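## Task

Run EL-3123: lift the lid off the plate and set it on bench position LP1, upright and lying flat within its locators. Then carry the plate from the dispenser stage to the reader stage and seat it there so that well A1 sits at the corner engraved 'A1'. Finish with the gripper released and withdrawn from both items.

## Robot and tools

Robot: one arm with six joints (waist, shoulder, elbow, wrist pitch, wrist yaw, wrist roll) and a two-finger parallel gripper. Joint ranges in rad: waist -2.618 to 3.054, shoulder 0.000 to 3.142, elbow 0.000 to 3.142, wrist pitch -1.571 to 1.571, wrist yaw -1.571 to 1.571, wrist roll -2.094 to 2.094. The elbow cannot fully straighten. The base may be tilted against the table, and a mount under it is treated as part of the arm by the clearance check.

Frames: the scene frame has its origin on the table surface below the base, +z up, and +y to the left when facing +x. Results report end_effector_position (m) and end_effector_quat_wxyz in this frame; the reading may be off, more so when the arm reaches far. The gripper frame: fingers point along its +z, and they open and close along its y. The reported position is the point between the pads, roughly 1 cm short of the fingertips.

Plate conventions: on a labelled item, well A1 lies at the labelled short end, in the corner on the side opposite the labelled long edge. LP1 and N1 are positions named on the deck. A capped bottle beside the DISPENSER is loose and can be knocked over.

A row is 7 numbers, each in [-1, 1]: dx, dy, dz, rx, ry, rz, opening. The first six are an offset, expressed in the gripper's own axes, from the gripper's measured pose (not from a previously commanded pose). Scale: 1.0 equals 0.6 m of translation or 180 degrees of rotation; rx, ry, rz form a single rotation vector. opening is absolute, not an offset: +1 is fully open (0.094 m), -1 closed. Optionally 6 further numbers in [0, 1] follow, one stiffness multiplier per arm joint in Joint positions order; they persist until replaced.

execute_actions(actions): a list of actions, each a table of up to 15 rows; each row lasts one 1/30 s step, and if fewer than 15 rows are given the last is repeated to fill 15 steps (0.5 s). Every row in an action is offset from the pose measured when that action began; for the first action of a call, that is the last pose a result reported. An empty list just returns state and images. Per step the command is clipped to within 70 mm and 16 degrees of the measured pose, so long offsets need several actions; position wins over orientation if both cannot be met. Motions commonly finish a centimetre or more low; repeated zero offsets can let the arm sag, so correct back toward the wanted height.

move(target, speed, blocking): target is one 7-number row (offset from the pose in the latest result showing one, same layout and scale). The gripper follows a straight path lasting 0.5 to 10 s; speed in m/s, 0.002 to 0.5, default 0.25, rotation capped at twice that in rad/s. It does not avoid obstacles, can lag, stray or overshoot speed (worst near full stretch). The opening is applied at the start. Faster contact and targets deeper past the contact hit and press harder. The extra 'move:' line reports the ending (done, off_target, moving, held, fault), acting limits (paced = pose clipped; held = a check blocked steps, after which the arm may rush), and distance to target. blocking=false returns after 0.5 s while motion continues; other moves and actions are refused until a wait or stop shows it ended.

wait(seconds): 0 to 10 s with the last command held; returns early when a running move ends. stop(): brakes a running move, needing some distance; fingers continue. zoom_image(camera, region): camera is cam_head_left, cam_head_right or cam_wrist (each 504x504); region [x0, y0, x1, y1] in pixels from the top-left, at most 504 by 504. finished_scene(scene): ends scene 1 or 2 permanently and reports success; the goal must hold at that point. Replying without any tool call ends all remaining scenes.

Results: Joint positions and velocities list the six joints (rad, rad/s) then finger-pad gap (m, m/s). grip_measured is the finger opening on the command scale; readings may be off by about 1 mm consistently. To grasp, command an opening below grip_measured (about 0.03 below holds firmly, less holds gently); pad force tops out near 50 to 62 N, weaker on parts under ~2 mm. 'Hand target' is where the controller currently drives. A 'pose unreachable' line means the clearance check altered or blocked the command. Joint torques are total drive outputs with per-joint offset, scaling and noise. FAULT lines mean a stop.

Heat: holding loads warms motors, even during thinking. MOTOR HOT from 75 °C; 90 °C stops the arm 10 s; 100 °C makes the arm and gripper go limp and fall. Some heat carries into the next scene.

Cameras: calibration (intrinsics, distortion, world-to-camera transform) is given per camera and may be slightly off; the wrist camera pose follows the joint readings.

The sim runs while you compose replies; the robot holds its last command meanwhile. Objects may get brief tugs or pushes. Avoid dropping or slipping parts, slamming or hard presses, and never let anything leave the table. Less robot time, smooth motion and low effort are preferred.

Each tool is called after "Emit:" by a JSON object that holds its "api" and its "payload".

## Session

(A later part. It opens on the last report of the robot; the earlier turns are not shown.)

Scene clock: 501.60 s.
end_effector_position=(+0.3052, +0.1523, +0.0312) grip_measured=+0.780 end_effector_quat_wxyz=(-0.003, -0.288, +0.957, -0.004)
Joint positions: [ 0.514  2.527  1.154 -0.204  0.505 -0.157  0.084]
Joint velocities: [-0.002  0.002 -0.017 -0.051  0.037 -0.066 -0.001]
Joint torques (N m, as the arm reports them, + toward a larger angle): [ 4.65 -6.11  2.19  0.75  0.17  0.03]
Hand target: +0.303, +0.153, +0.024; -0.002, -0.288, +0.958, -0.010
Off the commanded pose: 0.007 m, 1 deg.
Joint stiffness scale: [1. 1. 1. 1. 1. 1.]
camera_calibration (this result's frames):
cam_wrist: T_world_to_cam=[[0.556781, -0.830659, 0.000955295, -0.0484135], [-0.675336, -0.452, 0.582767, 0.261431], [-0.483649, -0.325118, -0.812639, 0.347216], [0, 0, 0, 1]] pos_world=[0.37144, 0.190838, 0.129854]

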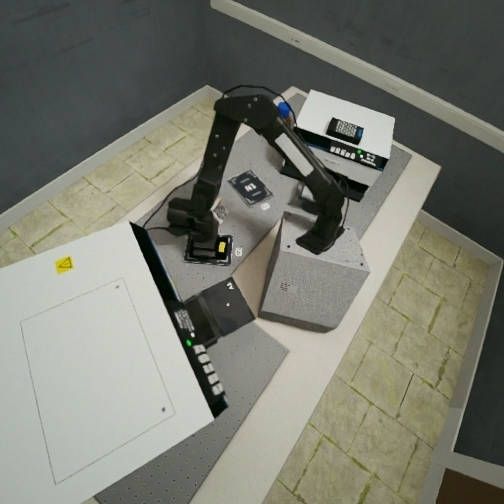

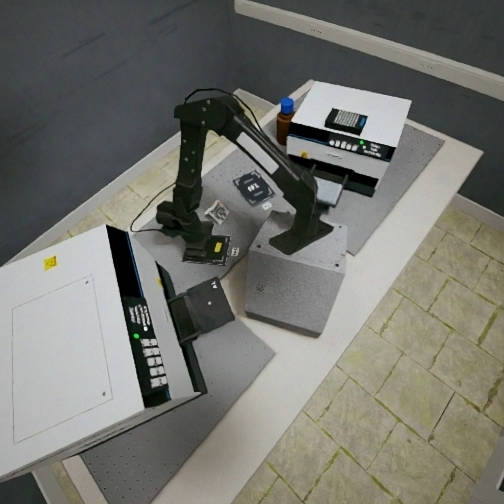

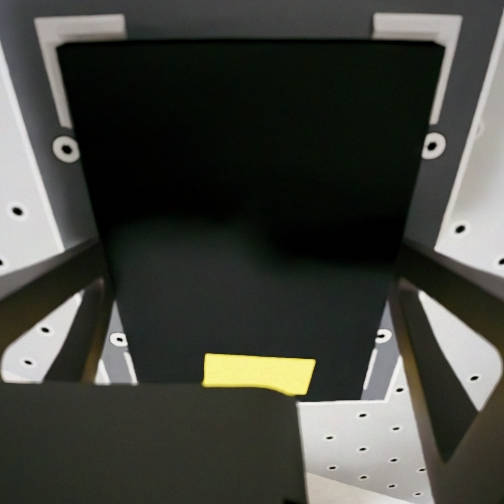

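Emit:
{"api": "execute_actions", "payload": {"actions": [[[0,0,0.004,0,0,0,0.77],[0,0,0.002,0,0,0,0.79],[0,0,0,0,0,0,0.81],[0,0,0,0,0,0,0.84],[0,0,0,0,0,0,0.88],[0,0,0,0,0,0,0.93],[0,0,0,0,0,0,1.0]]]}}

Emit:
{"api": "move", "payload": {"target": [0, 0.004, -0.10, 0, 0, 0, 1.0], "speed": 0.1}}

Scene clock: 511.63 s.
end_effector_position=(+0.3056, +0.1516, +0.0314) grip_measured=+1.000 end_effector_quat_wxyz=(-0.003, -0.288, +0.957, -0.006)
Joint positions: [ 0.514  2.526  1.154 -0.205  0.509 -0.157  0.094]
Joint velocities: [ 0.002 -0.002  0.002  0.066  0.051  0.051  0.   ]
Joint torques (N m, as the arm reports them, + toward a larger angle): [ 4.5  -7.9   2.27  0.46 -0.01  0.03]
Hand target: +0.305, +0.152, +0.031; -0.003, -0.288, +0.958, -0.004
Off the commanded pose: 0.001 m, 0 deg.
Joint stiffness scale: [1. 1. 1. 1. 1. 1.]
camera_calibration (this result's frames):
cam_wrist: T_world_to_cam=[[0.556799, -0.830634, 0.00471953, -0.0493381], [-0.676247, -0.449995, 0.583263, 0.261202], [-0.482354, -0.327952, -0.81227, 0.347376], [0, 0, 0, 1]] pos_world=[0.371667, 0.19048, 0.130047]

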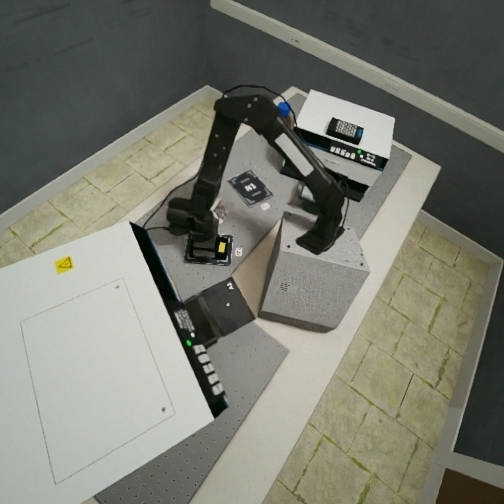

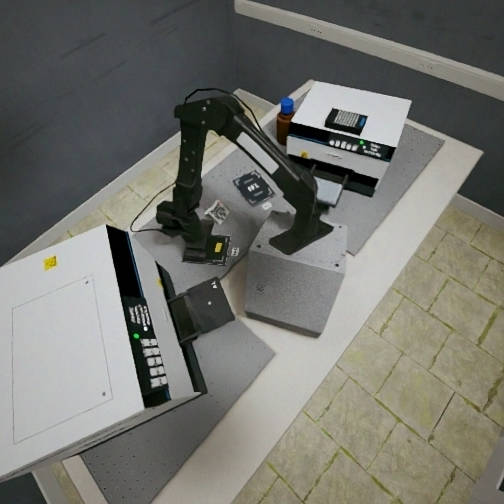

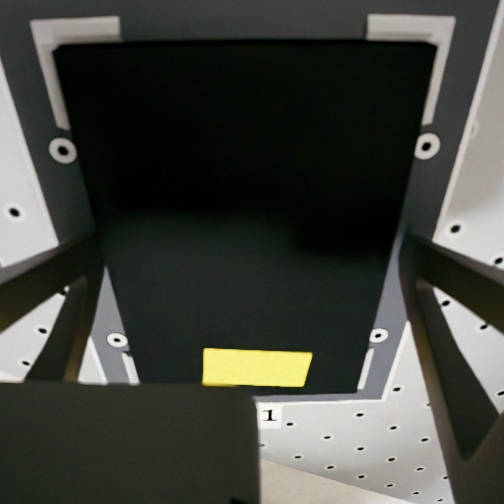

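Scene clock: 512.80 s.
end_effector_position=(+0.3070, +0.1522, +0.0831) grip_measured=+1.000 end_effector_quat_wxyz=(-0.007, -0.282, +0.959, -0.008)
Joint positions: [ 0.587  2.388  1.154 -0.392  0.509 -0.057  0.094]
Joint velocities: [-0.022  0.002 -0.002 -0.037 -0.081  0.022  0.   ]
Joint torques (N m, as the arm reports them, + toward a larger angle): [ 5.61 -9.32  2.15  0.33 -0.02  0.08]
Hand target: +0.304, +0.155, +0.091; -0.004, -0.288, +0.957, -0.006
Off the commanded pose: 0.009 m, 1 deg.
Joint stiffness scale: [1. 1. 1. 1. 1. 1.]
move: done
camera_calibration (this result's frames):
cam_wrist: T_world_to_cam=[[0.54649, -0.837443, 0.00614843, -0.0457917], [-0.678122, -0.438189, 0.590035, 0.230505], [-0.491426, -0.326617, -0.807354, 0.392377], [0, 0, 0, 1]] pos_world=[0.374159, 0.190814, 0.181063]

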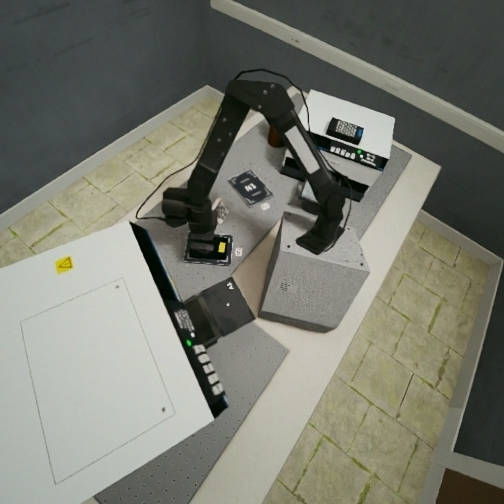

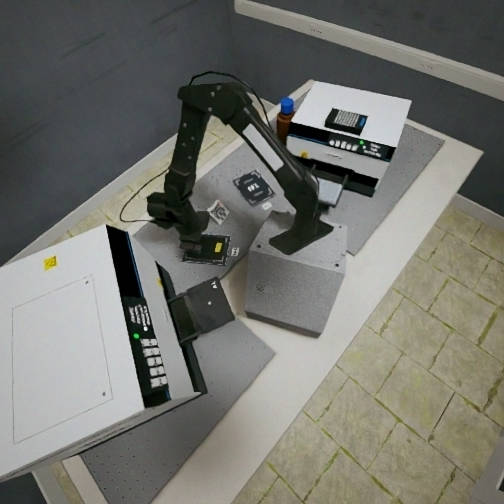

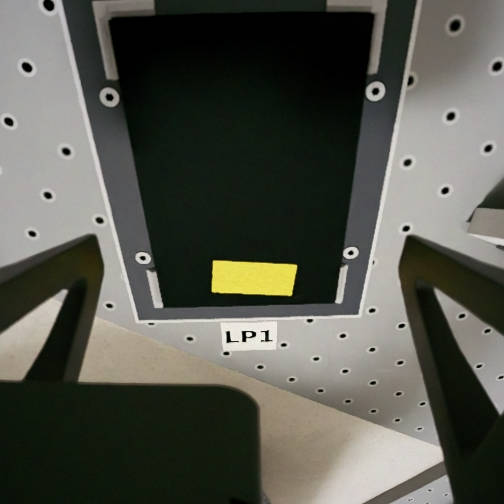

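Emit:
{"api": "zoom_image", "payload": {"camera": "cam_head_right", "region": [295, 155, 365, 225]}}

Emit:
{"api": "zoom_image", "payload": {"camera": "cam_head_left", "region": [290, 160, 360, 230]}}

Region (295, 155, 365, 225) of cam_head_right's 504x504 image, scaled by 7.200, with more detail than that image has.

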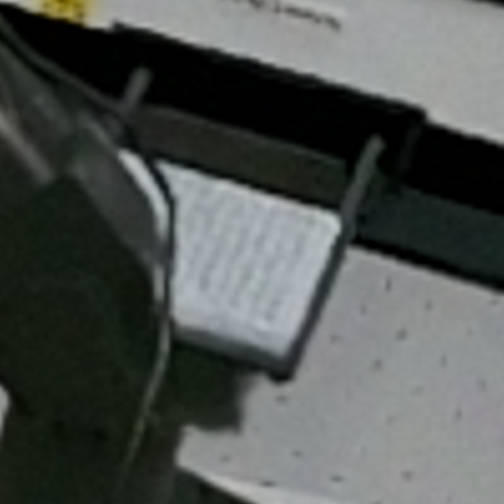

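Region (290, 160, 360, 230) of cam_head_left's 504x504 image, scaled by 7.200, with more detail than that image has.

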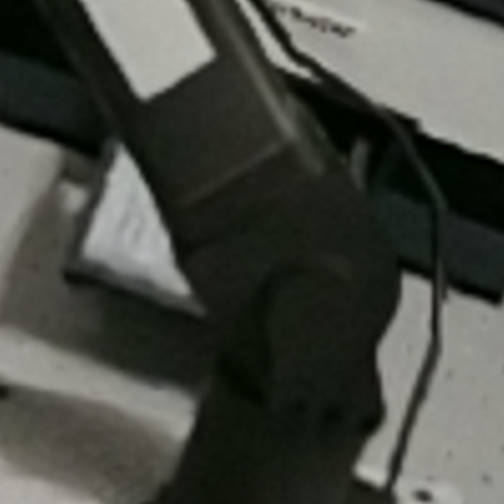

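Emit:
{"api": "move", "payload": {"target": [0.5293, -0.4567, -0.1353, -0.0045, -0.0051, 0.0954, 1.0], "speed": 0.3}}

Scene clock: 543.00 s.
end_effector_position=(+0.1857, -0.2463, +0.1741) grip_measured=+1.000 end_effector_quat_wxyz=(+0.001, -0.138, +0.990, -0.006)
Joint positions: [-0.745  1.259  0.775 -0.597  0.149 -1.149  0.094]
Joint velocities: [-0.012  0.002 -0.017  0.037 -0.066 -0.037  0.   ]
Joint torques (N m, as the arm reports them, + toward a larger angle): [-0.02 -5.    5.89  0.32 -0.04 -0.05]
Hand target: +0.188, -0.251, +0.178; +0.005, -0.137, +0.990, -0.005
Off the commanded pose: 0.005 m, 1 deg.
Joint stiffness scale: [1. 1. 1. 1. 1. 1.]
move: done
camera_calibration (this result's frames):
cam_wrist: T_world_to_cam=[[0.279013, -0.960263, 0.00687775, -0.294539], [-0.786442, -0.224386, 0.575465, -0.00472215], [-0.551055, -0.165971, -0.817797, 0.32851], [0, 0, 0, 1]] pos_world=[0.259494, -0.229371, 0.273398]

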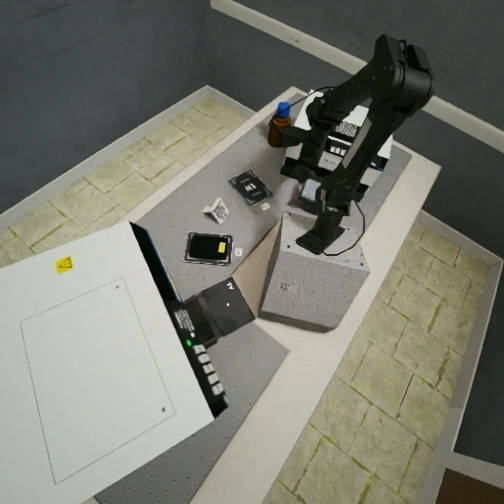

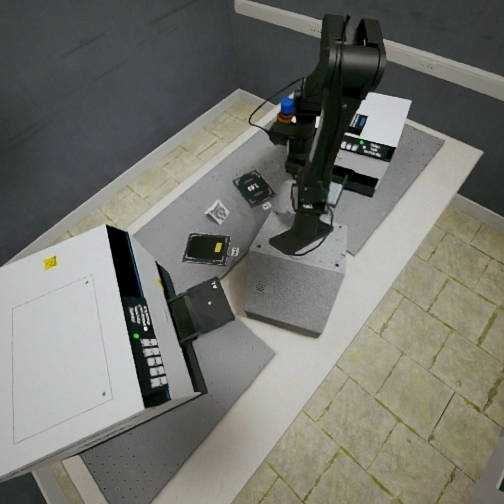

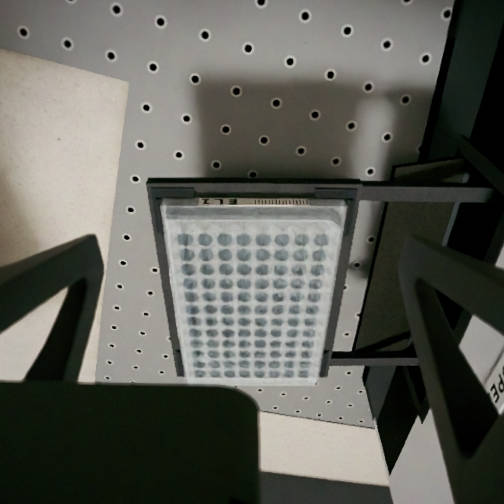

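Emit:
{"api": "zoom_image", "payload": {"camera": "cam_wrist", "region": [140, 165, 370, 395]}}

Emit:
{"api": "zoom_image", "payload": {"camera": "cam_head_left", "region": [175, 220, 250, 280]}}

Region (140, 165, 370, 395) of cam_wrist's 504x504 image, scaled by 2.191, with more detail than that image has.

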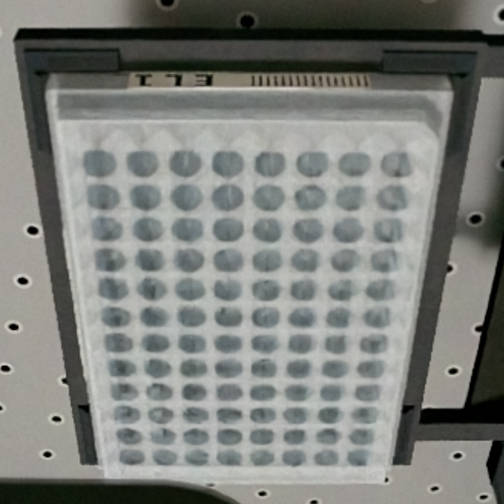

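Region (175, 220, 250, 280) of cam_head_left's 504x504 image, scaled by 6.720, with more detail than that image has; it fills the top 403 rows of this view, and the rest is white.

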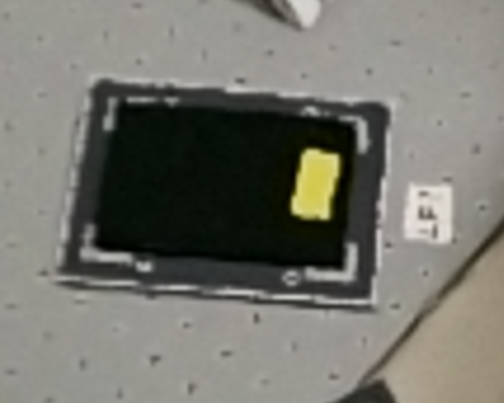

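Emit:
{"api": "move", "payload": {"target": [0.146, 0.006, 0.073, -0.009, 0.001, 0.0007, 1.0], "speed": 0.15}}

Scene clock: 565.17 s.
end_effector_position=(+0.1025, -0.2724, +0.1354) grip_measured=+1.000 end_effector_quat_wxyz=(-0.005, -0.139, +0.990, -0.002)
Joint positions: [-1.141  1.319  0.655 -0.408 -0.033 -1.499  0.094]
Joint velocities: [-0.012 -0.007  0.007 -0.022  0.11  -0.051  0.   ]
Joint torques (N m, as the arm reports them, + toward a larger angle): [-0.83 -4.26  2.68  0.55 -0.03 -0.05]
Hand target: +0.099, -0.268, +0.131; -0.002, -0.137, +0.990, +0.006
Off the commanded pose: 0.008 m, 1 deg.
Joint stiffness scale: [1. 1. 1. 1. 1. 1.]
move: done
camera_calibration (this result's frames):
cam_wrist: T_world_to_cam=[[0.28031, -0.959906, -0.0024413, -0.294893], [-0.778682, -0.228875, 0.584183, -0.0569815], [-0.56132, -0.161851, -0.811618, 0.248074], [0, 0, 0, 1]] pos_world=[0.17754, -0.25596, 0.233909]

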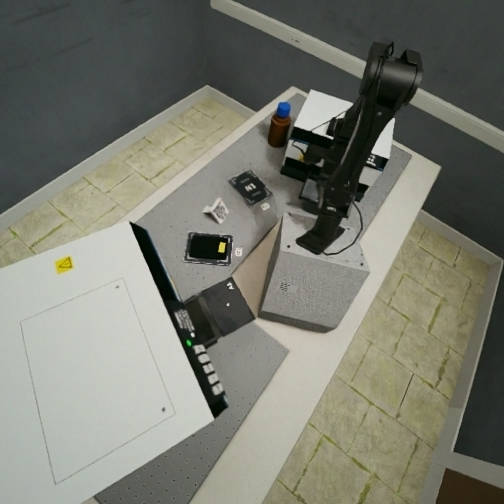

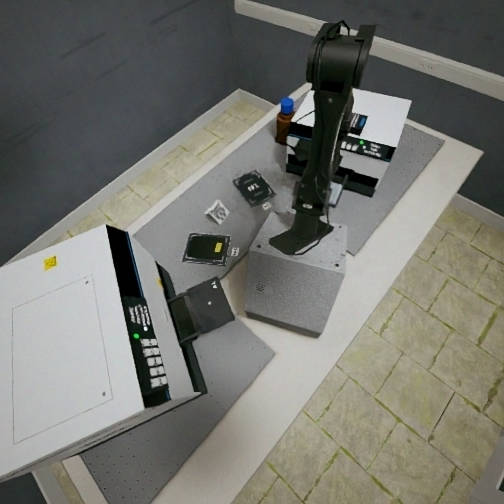

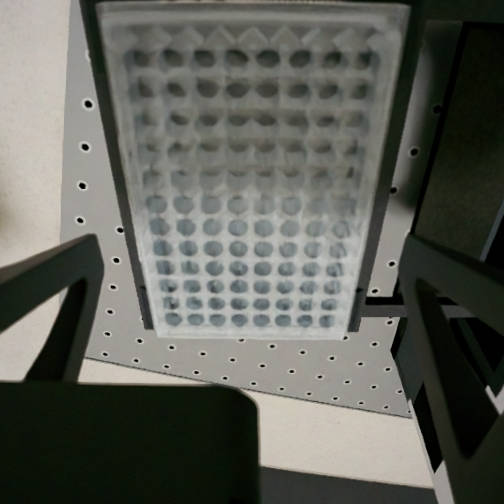

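Emit:
{"api": "move", "payload": {"target": [-0.0133, 0.0108, 0.0455, -0.0063, -0.005, 0.002, 1.0], "speed": 0.06}}

Scene clock: 573.60 s.
end_effector_position=(+0.1063, -0.2714, +0.1124) grip_measured=+1.000 end_effector_quat_wxyz=(-0.001, -0.134, +0.991, +0.001)
Joint positions: [-1.126  1.416  0.64  -0.3   -0.034 -1.475  0.094]
Joint velocities: [-0.002 -0.017  0.012 -0.007 -0.007 -0.007  0.   ]
Joint torques (N m, as the arm reports them, + toward a larger angle): [ 0.81 -4.61  2.07  0.54 -0.02  0.08]
Hand target: +0.108, -0.264, +0.108; +0.002, -0.136, +0.991, +0.009
Off the commanded pose: 0.009 m, 1 deg.
Joint stiffness scale: [1. 1. 1. 1. 1. 1.]
move: done
camera_calibration (this result's frames):
cam_wrist: T_world_to_cam=[[0.270064, -0.962823, -0.00615135, -0.294353], [-0.785173, -0.223924, 0.577375, -0.037476], [-0.557287, -0.151098, -0.816456, 0.234714], [0, 0, 0, 1]] pos_world=[0.180872, -0.256337, 0.211461]

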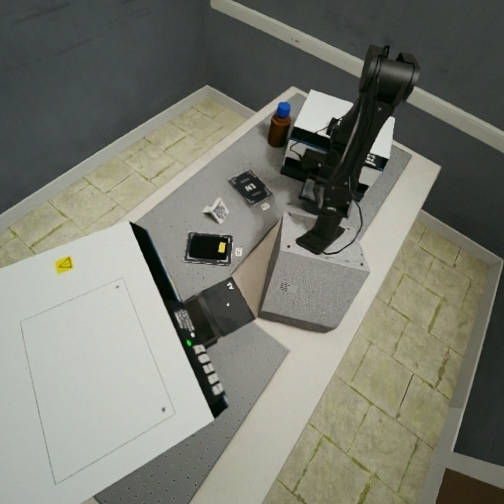

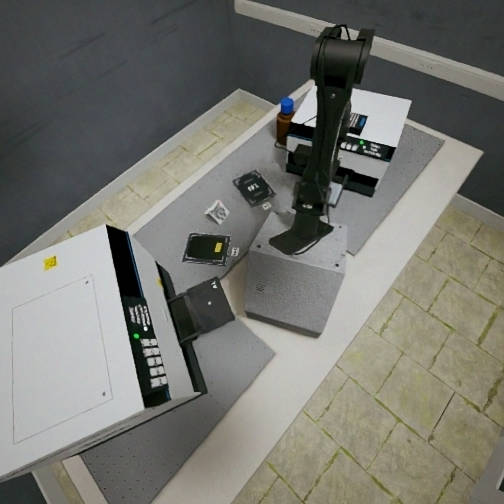

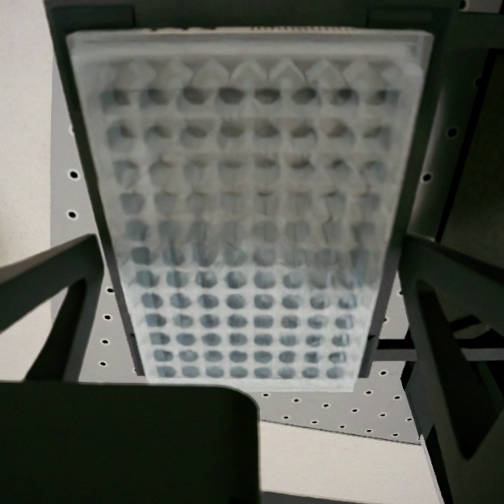

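Emit:
{"api": "execute_actions", "payload": {"actions": [[[0,0.006,0.004,-0.003,0,0,0.95],[0,0.005,0.004,-0.003,0,0,0.91],[0,0.004,0.003,-0.002,0,0,0.87],[0,0.004,0.003,-0.002,0,0,0.84],[0,0.004,0.003,-0.002,0,0,0.815],[0,0.004,0.003,-0.002,0,0,0.80],[0,0.004,0.003,-0.002,0,0,0.785],[0,0.004,0.003,-0.002,0,0,0.77],[0,0.004,0.003,-0.002,0,0,0.755],[0,0.004,0.003,-0.002,0,0,0.74],[0,0.004,0.003,-0.002,0,0,0.725],[0,0.004,0.003,-0.002,0,0,0.71],[0,0.004,0.003,-0.002,0,0,0.70]]]}}

Scene clock: 581.47 s.
end_effector_position=(+0.1063, -0.2713, +0.1124) grip_measured=+0.708 end_effector_quat_wxyz=(-0.001, -0.134, +0.991, +0.001)
Joint positions: [-1.126  1.416  0.64  -0.3   -0.034 -1.475  0.08 ]
Joint velocities: [ 0.007 -0.007  0.012 -0.066 -0.007 -0.037 -0.001]
Joint torques (N m, as the arm reports them, + toward a larger angle): [-0.03 -5.14  2.62  0.57  0.02  0.06]
Hand target: +0.106, -0.269, +0.111; -0.001, -0.134, +0.991, +0.004
Off the commanded pose: 0.003 m, 0 deg.
Joint stiffness scale: [1. 1. 1. 1. 1. 1.]
camera_calibration (this result's frames):
cam_wrist: T_world_to_cam=[[0.27005, -0.962824, -0.00653102, -0.294215], [-0.785098, -0.224119, 0.577401, -0.0375468], [-0.5574, -0.1508, -0.816434, 0.2348], [0, 0, 0, 1]] pos_world=[0.180852, -0.256284, 0.211456]

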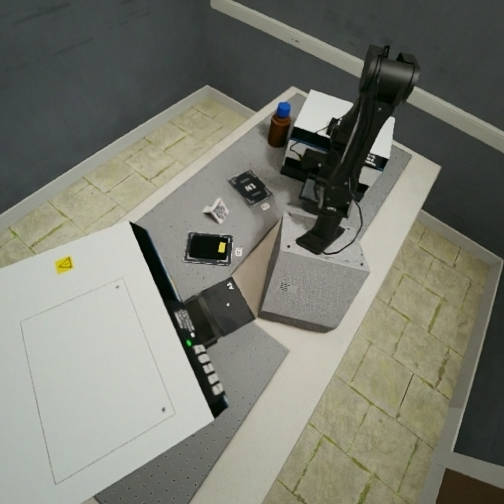

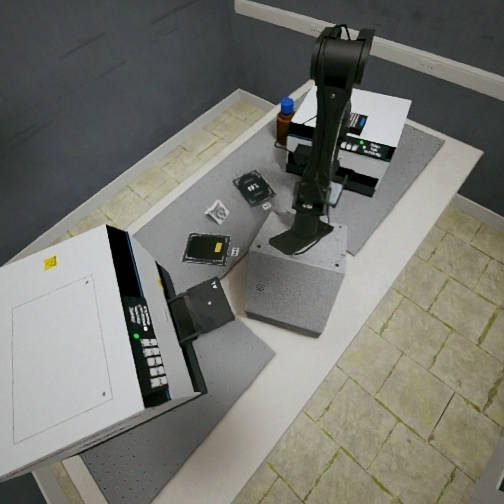

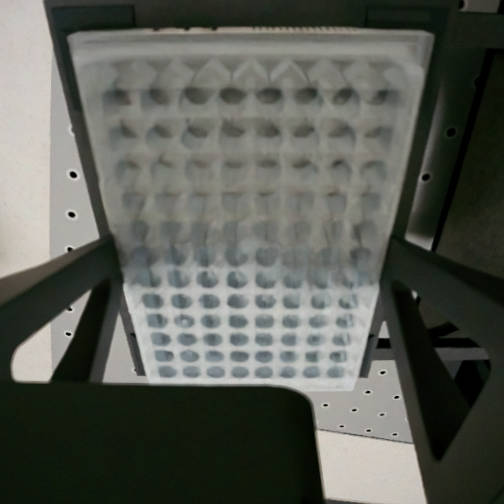

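Emit:
{"api": "execute_actions", "payload": {"actions": [[[0,0.002,0.002,-0.001,0,0,0.69],[0,0,0,0,0,0,0.68],[0,-0.002,-0.001,0.001,0,0,0.67],[0,-0.004,-0.002,0.002,0,0,0.665],[0,-0.006,-0.003,0.003,0,0,0.665],[0,-0.008,-0.004,0.004,0,0,0.665],[0,-0.010,-0.006,0.005,0,0,0.665],[0,-0.011,-0.009,0.005,0,0,0.665],[0,-0.012,-0.013,0.005,0,0,0.665],[0,-0.012,-0.018,0.005,0,0,0.665],[0,-0.012,-0.024,0.005,0,0,0.665],[0,-0.012,-0.030,0.005,0,0,0.665],[0,-0.012,-0.037,0.005,0,0,0.665],[0,-0.012,-0.044,0.005,0,0,0.665],[0,-0.012,-0.05,0.005,0,0,0.665]]]}}

Scene clock: 590.40 s.
end_effector_position=(+0.1059, -0.2695, +0.1234) grip_measured=+0.681 end_effector_quat_wxyz=(-0.001, -0.134, +0.991, +0.001)
Joint positions: [-1.126  1.366  0.641 -0.352 -0.033 -1.475  0.079]
Joint velocities: [ 0.012 -0.418  0.056 -0.447 -0.051  0.007 -0.002]
Joint torques (N m, as the arm reports them, + toward a larger angle): [-0.43 -7.44  5.57  0.4   0.01  0.02]
Hand target: +0.108, -0.278, +0.140; +0.000, -0.134, +0.991, -0.008
Off the commanded pose: 0.021 m, 1 deg.
Joint stiffness scale: [1. 1. 1. 1. 1. 1.]
camera_calibration (this result's frames):
cam_wrist: T_world_to_cam=[[0.270005, -0.962829, -0.00760108, -0.292072], [-0.784459, -0.224549, 0.578102, -0.0440939], [-0.55832, -0.150128, -0.815929, 0.244031], [0, 0, 0, 1]] pos_world=[0.180518, -0.254481, 0.222382]

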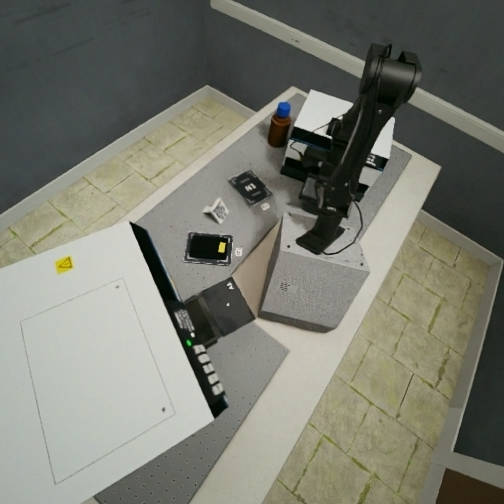

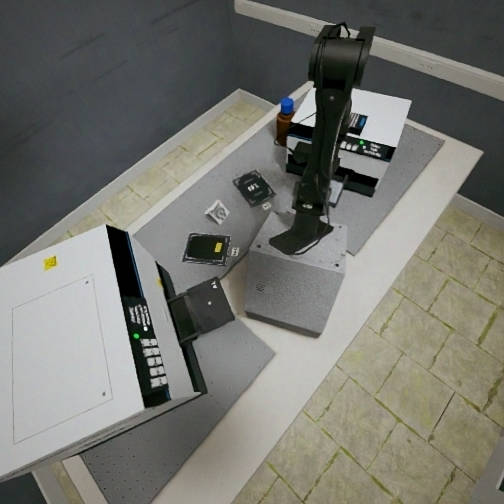

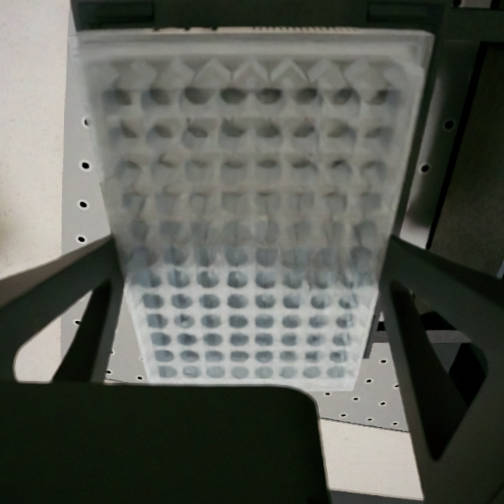

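Emit:
{"api": "execute_actions", "payload": {"actions": []}}

Scene clock: 592.27 s.
end_effector_position=(+0.1063, -0.2696, +0.1324) grip_measured=+0.681 end_effector_quat_wxyz=(-0.002, -0.134, +0.991, +0.004)
Joint positions: [-1.126  1.334  0.656 -0.404 -0.033 -1.475  0.079]
Joint velocities: [-0.002 -0.007  0.017 -0.007 -0.125 -0.022  0.   ]
Joint torques (N m, as the arm reports them, + toward a larger angle): [-0.3  -6.83  4.85  0.27  0.01  0.  ]
Hand target: +0.108, -0.278, +0.140; +0.000, -0.134, +0.991, -0.008
Off the commanded pose: 0.013 m, 1 deg.
Joint stiffness scale: [1. 1. 1. 1. 1. 1.]
camera_calibration (this result's frames):
cam_wrist: T_world_to_cam=[[0.269818, -0.96283, -0.0125365, -0.291532], [-0.783479, -0.227089, 0.578439, -0.0498859], [-0.559785, -0.146251, -0.815629, 0.252781], [0, 0, 0, 1]] pos_world=[0.181079, -0.255055, 0.231377]

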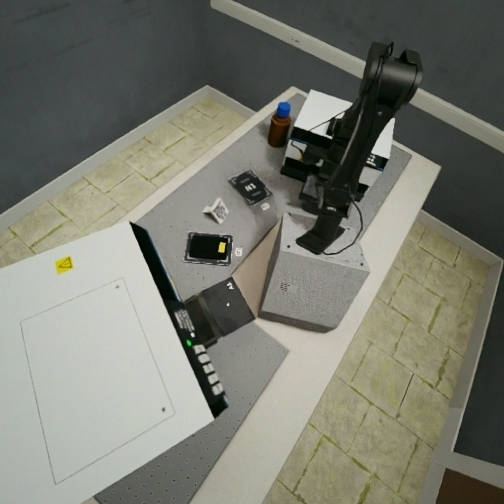

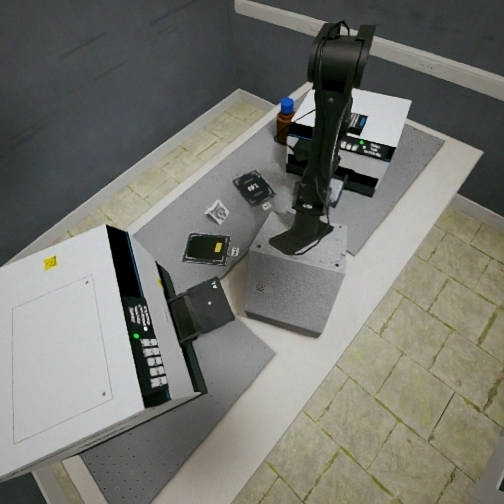

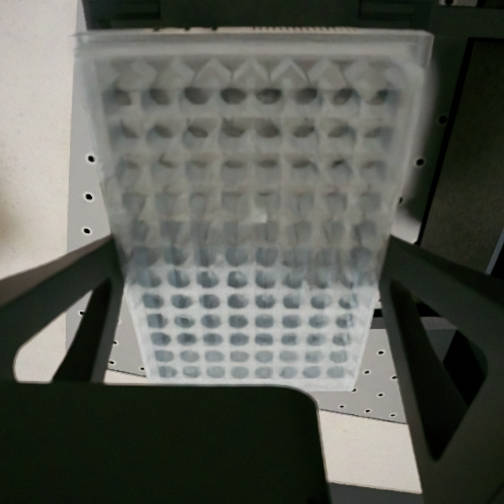

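Emit:
{"api": "move", "payload": {"target": [-0.465, 0.2877, -0.1948, 0.0025, -0.001, 0.108, 0.645], "speed": 0.25}}

Scene clock: 618.27 s.
end_effector_position=(+0.3277, -0.0303, +0.2433) grip_measured=+0.670 end_effector_quat_wxyz=(-0.009, +0.038, +0.999, +0.008)
Joint positions: [ 0.317  1.659  1.151 -0.97   0.468  0.284  0.078]
Joint velocities: [ 0.012 -0.007 -0.012 -0.037  0.037  0.007  0.   ]
Joint torques (N m, as the arm reports them, + toward a larger angle): [ 3.9  -4.72  6.51  0.28  0.16  0.14]
Hand target: +0.333, -0.028, +0.248; -0.004, +0.037, +0.999, +0.006
Off the commanded pose: 0.007 m, 1 deg.
Joint stiffness scale: [1. 1. 1. 1. 1. 1.]
move: done
camera_calibration (this result's frames):
cam_wrist: T_world_to_cam=[[-0.0717547, -0.997231, -0.0195385, -0.00698244], [-0.805182, 0.0463525, 0.591214, 0.126062], [-0.588671, 0.0581544, -0.806278, 0.515584], [0, 0, 0, 1]] pos_world=[0.404511, -0.0427899, 0.341038]

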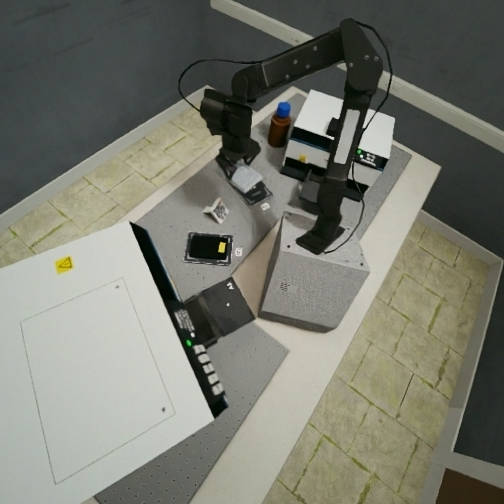

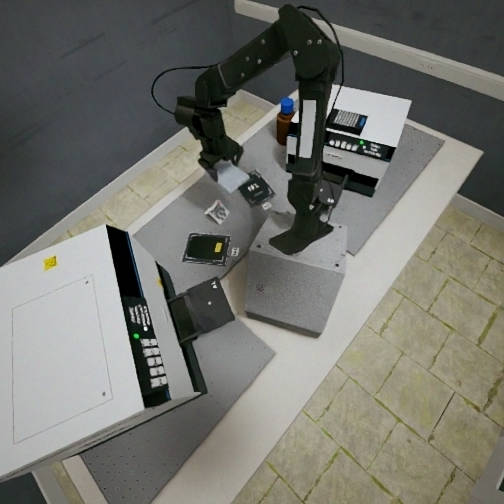

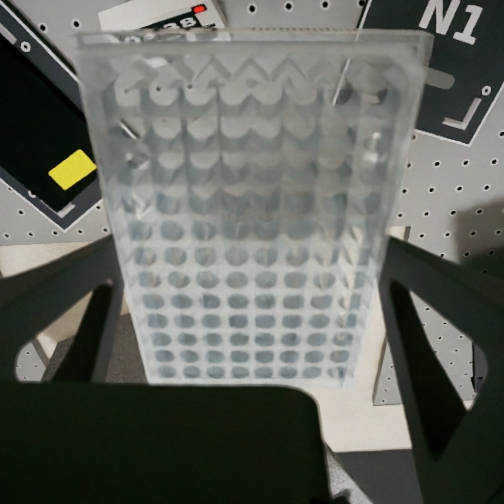

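Emit:
{"api": "move", "payload": {"target": [0.4078, 0.5243, 0.100, -0.002, -0.0067, 0.1091, 0.64], "speed": 0.25}}

Scene clock: 627.40 s.
end_effector_position=(+0.1055, +0.3007, +0.1856) grip_measured=+0.670 end_effector_quat_wxyz=(-0.007, +0.207, +0.978, +0.006)
Joint positions: [ 1.382  2.482  1.26  -0.73   0.301  1.769  0.078]
Joint velocities: [-0.007 -0.002  0.012 -0.081 -0.037 -0.022  0.   ]
Joint torques (N m, as the arm reports them, + toward a larger angle): [ 3.54 -7.56  6.33  0.35  0.03  0.13]
Hand target: +0.106, +0.305, +0.190; -0.005, +0.208, +0.978, +0.006
Off the commanded pose: 0.008 m, 1 deg.
Joint stiffness scale: [1. 1. 1. 1. 1. 1.]
move: done
camera_calibration (this result's frames):
cam_wrist: T_world_to_cam=[[-0.400826, -0.916069, -0.0124585, 0.31507], [-0.74282, 0.317001, 0.589685, -0.121736], [-0.536243, 0.245615, -0.807537, 0.257272], [0, 0, 0, 1]] pos_world=[0.173821, 0.264026, 0.283468]

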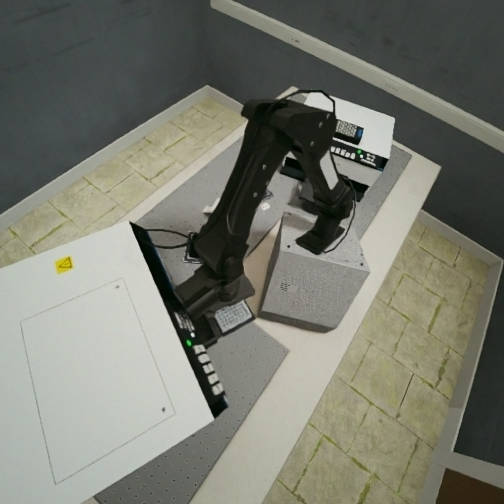

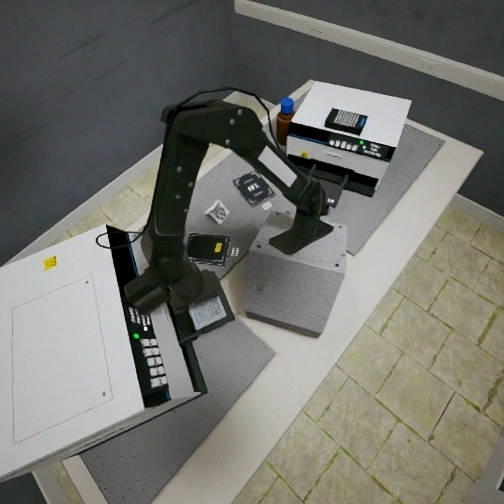

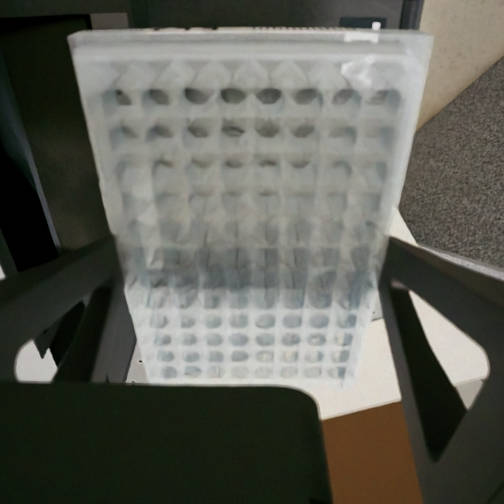

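Emit:
{"api": "zoom_image", "payload": {"camera": "cam_wrist", "region": [60, 0, 460, 100]}}

Emit:
{"api": "zoom_image", "payload": {"camera": "cam_head_right", "region": [120, 240, 260, 360]}}

Region (60, 0, 460, 100) of cam_wrist's 504x504 image, scaled by 1.260, with more detail than that image has; it fills the top 126 rows of this view, and the rest is white.

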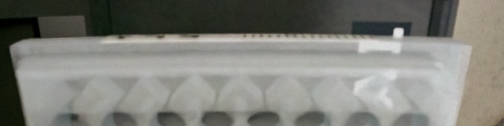

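Region (120, 240, 260, 360) of cam_head_right's 504x504 image, scaled by 3.600, with more detail than that image has; it fills the top 432 rows of this view, and the rest is white.

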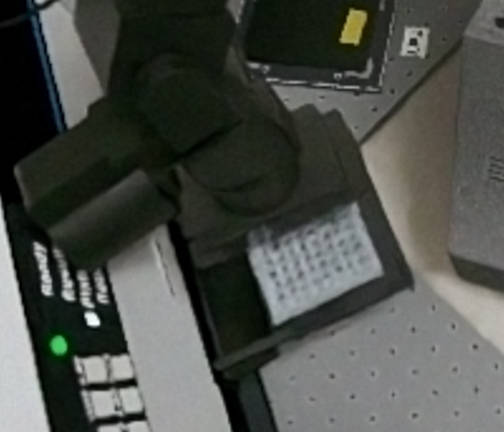

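Emit:
{"api": "move", "payload": {"target": [-0.0125, -0.0167, 0.049, 0.0028, -0.007, 0.0005, 0.64], "speed": 0.06}}

Scene clock: 645.53 s.
end_effector_position=(+0.1077, +0.2924, +0.1601) grip_measured=+0.670 end_effector_quat_wxyz=(-0.003, +0.211, +0.977, +0.003)
Joint positions: [ 1.351  2.513  1.197 -0.631  0.322  1.749  0.078]
Joint velocities: [-0.002 -0.002 -0.002 -0.007 -0.037  0.007  0.   ]
Joint torques (N m, as the arm reports them, + toward a larger angle): [ 2.84 -7.4   3.35  0.55  0.17 -0.06]
Hand target: +0.108, +0.289, +0.156; +0.002, +0.208, +0.978, -0.001
Off the commanded pose: 0.005 m, 1 deg.
Joint stiffness scale: [1. 1. 1. 1. 1. 1.]
move: done
camera_calibration (this result's frames):
cam_wrist: T_world_to_cam=[[-0.408208, -0.912838, -0.0096633, 0.307391], [-0.744772, 0.326893, 0.581769, -0.103856], [-0.527902, 0.24468, -0.813297, 0.240261], [0, 0, 0, 1]] pos_world=[0.174965, 0.25576, 0.258794]

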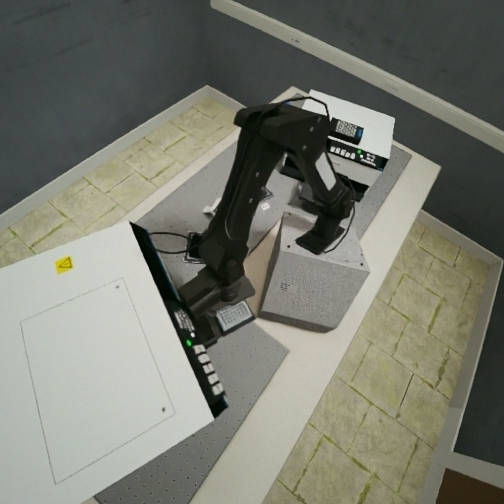

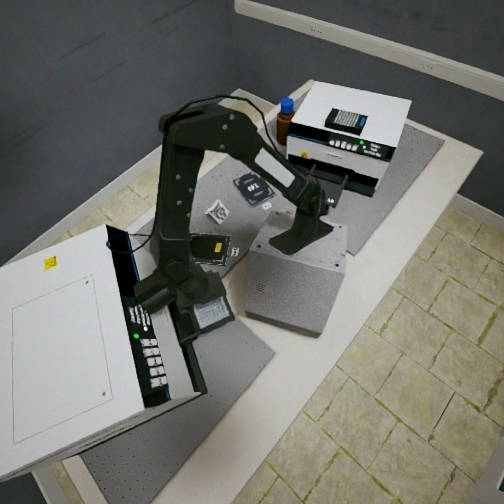

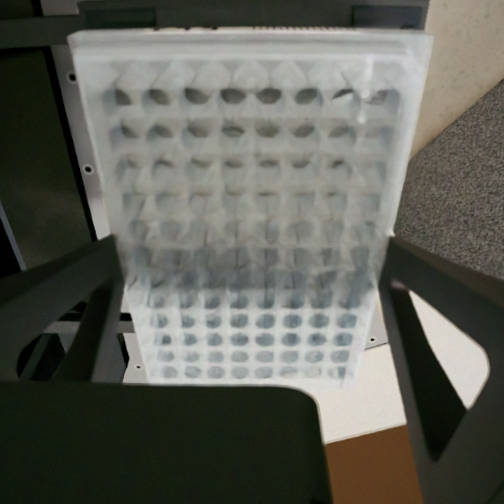

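Emit:
{"api": "zoom_image", "payload": {"camera": "cam_wrist", "region": [50, 0, 250, 60]}}

Emit:
{"api": "zoom_image", "payload": {"camera": "cam_wrist", "region": [260, 0, 460, 60]}}

Region (50, 0, 250, 60) of cam_wrist's 504x504 image, scaled by 2.520, with more detail than that image has; it fills the top 151 rows of this view, and the rest is white.

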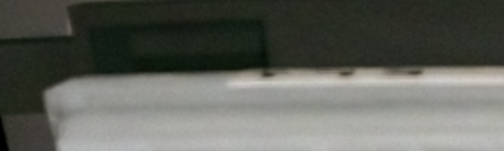

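Region (260, 0, 460, 60) of cam_wrist's 504x504 image, scaled by 2.520, with more detail than that image has; it fills the top 151 rows of this view, and the rest is white.

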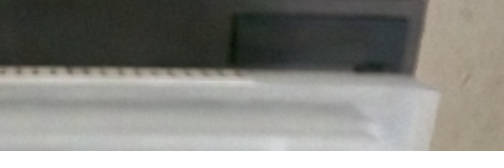

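Emit:
{"api": "move", "payload": {"target": [-0.0007, -0.0067, 0.0265, 0.0033, -0.0058, -0.004, 0.64], "speed": 0.05}}

Scene clock: 693.43 s.
end_effector_position=(+0.1058, +0.2945, +0.1503) grip_measured=+0.670 end_effector_quat_wxyz=(-0.000, +0.207, +0.978, +0.003)
Joint positions: [ 1.351  2.544  1.197 -0.601  0.328  1.741  0.078]
Joint velocities: [-0.007 -0.012 -0.002 -0.051 -0.037  0.022  0.   ]
Joint torques (N m, as the arm reports them, + toward a larger angle): [ 2.62 -7.54  2.8   0.64  0.13 -0.01]
Hand target: +0.106, +0.289, +0.144; +0.005, +0.205, +0.979, -0.004
Off the commanded pose: 0.008 m, 1 deg.
Joint stiffness scale: [1. 1. 1. 1. 1. 1.]
move: done
camera_calibration (this result's frames):
cam_wrist: T_world_to_cam=[[-0.400634, -0.916184, -0.0099454, 0.308683], [-0.750582, 0.321955, 0.577036, -0.0974425], [-0.525469, 0.238645, -0.816658, 0.232814], [0, 0, 0, 1]] pos_world=[0.172867, 0.258622, 0.249427]

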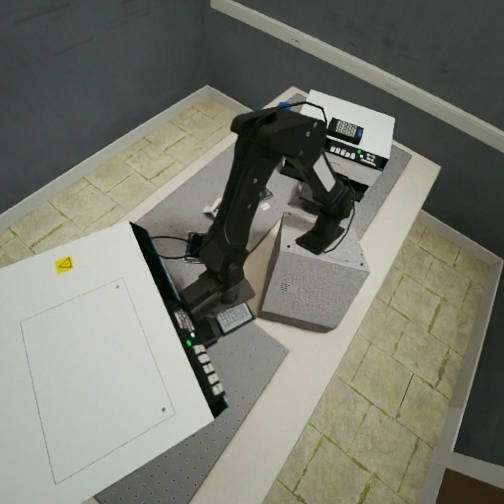

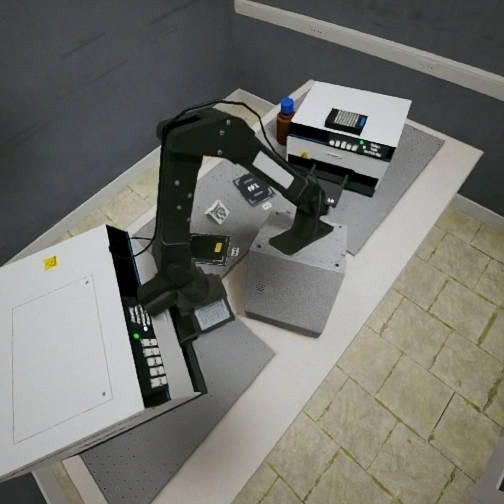

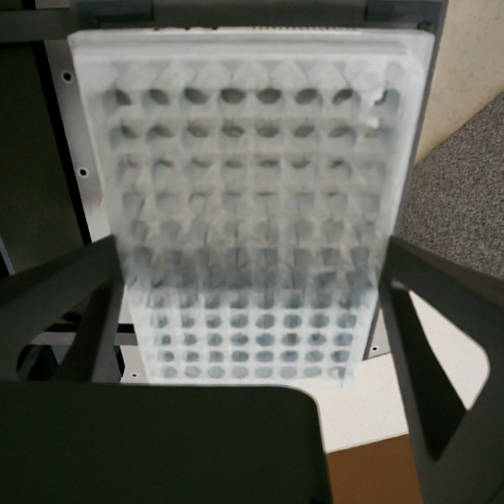

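Emit:
{"api": "execute_actions", "payload": {"actions": [[[-0.0054,-0.0187,0.0174,0.0089,0.0003,-0.0005,0.64],[-0.0054,-0.0187,0.0174,0.0089,0.0003,-0.0005,0.64],[-0.0017,-0.0176,0.016,0.0072,-0.0003,-0.0031,0.64],[-0.0013,-0.0075,0.0117,0.0027,0.0005,-0.0016,0.64]]]}}

Scene clock: 715.70 s.
end_effector_position=(+0.1061, +0.2914, +0.1469) grip_measured=+0.670 end_effector_quat_wxyz=(-0.002, +0.208, +0.978, +0.002)
Joint positions: [ 1.342  2.544  1.183 -0.586  0.327  1.736  0.078]
Joint velocities: [-0.012  0.002  0.002  0.022  0.081 -0.037  0.   ]
Joint torques (N m, as the arm reports them, + toward a larger angle): [ 2.84 -7.38  3.68  0.54  0.03  0.02]
Hand target: +0.105, +0.290, +0.143; -0.002, +0.205, +0.979, -0.001
Off the commanded pose: 0.004 m, 1 deg.
Joint stiffness scale: [1. 1. 1. 1. 1. 1.]
camera_calibration (this result's frames):
cam_wrist: T_world_to_cam=[[-0.402526, -0.915383, -0.00690364, 0.305496], [-0.747617, 0.324383, 0.57952, -0.0956112], [-0.528243, 0.238433, -0.814929, 0.231001], [0, 0, 0, 1]] pos_world=[0.173514, 0.255582, 0.245767]

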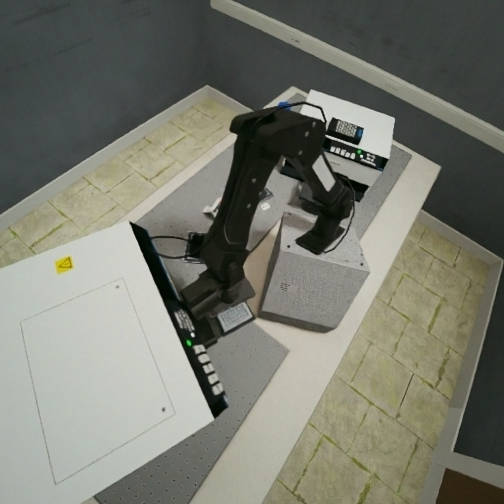

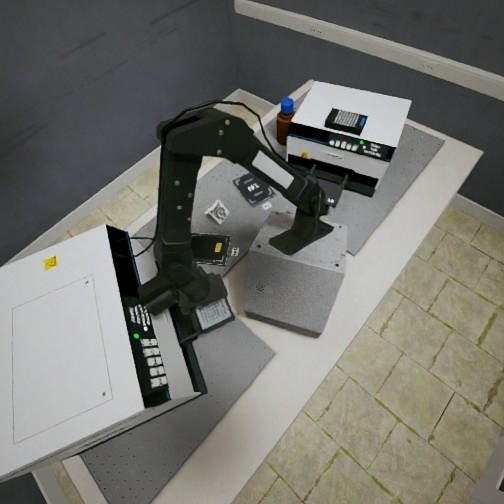

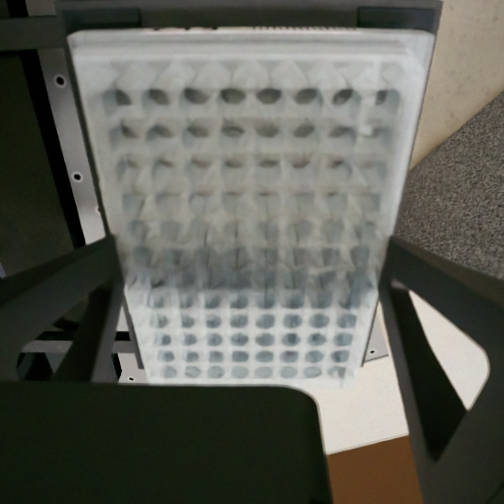

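Emit:
{"api": "zoom_image", "payload": {"camera": "cam_wrist", "region": [40, 0, 180, 70]}}

Emit:
{"api": "zoom_image", "payload": {"camera": "cam_wrist", "region": [325, 0, 465, 70]}}

Region (40, 0, 180, 70) of cam_wrist's 504x504 image, scaled by 3.600, with more detail than that image has.

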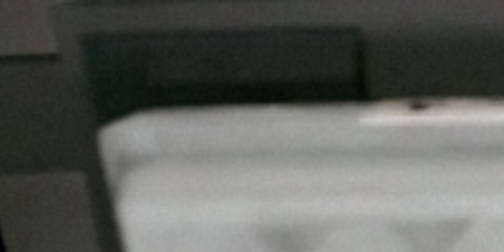

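Region (325, 0, 465, 70) of cam_wrist's 504x504 image, scaled by 3.600, with more detail than that image has.

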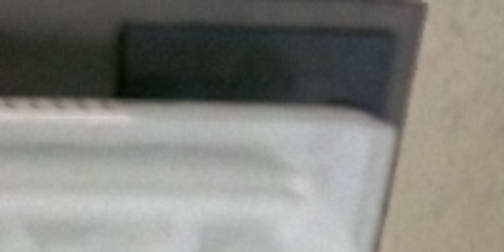

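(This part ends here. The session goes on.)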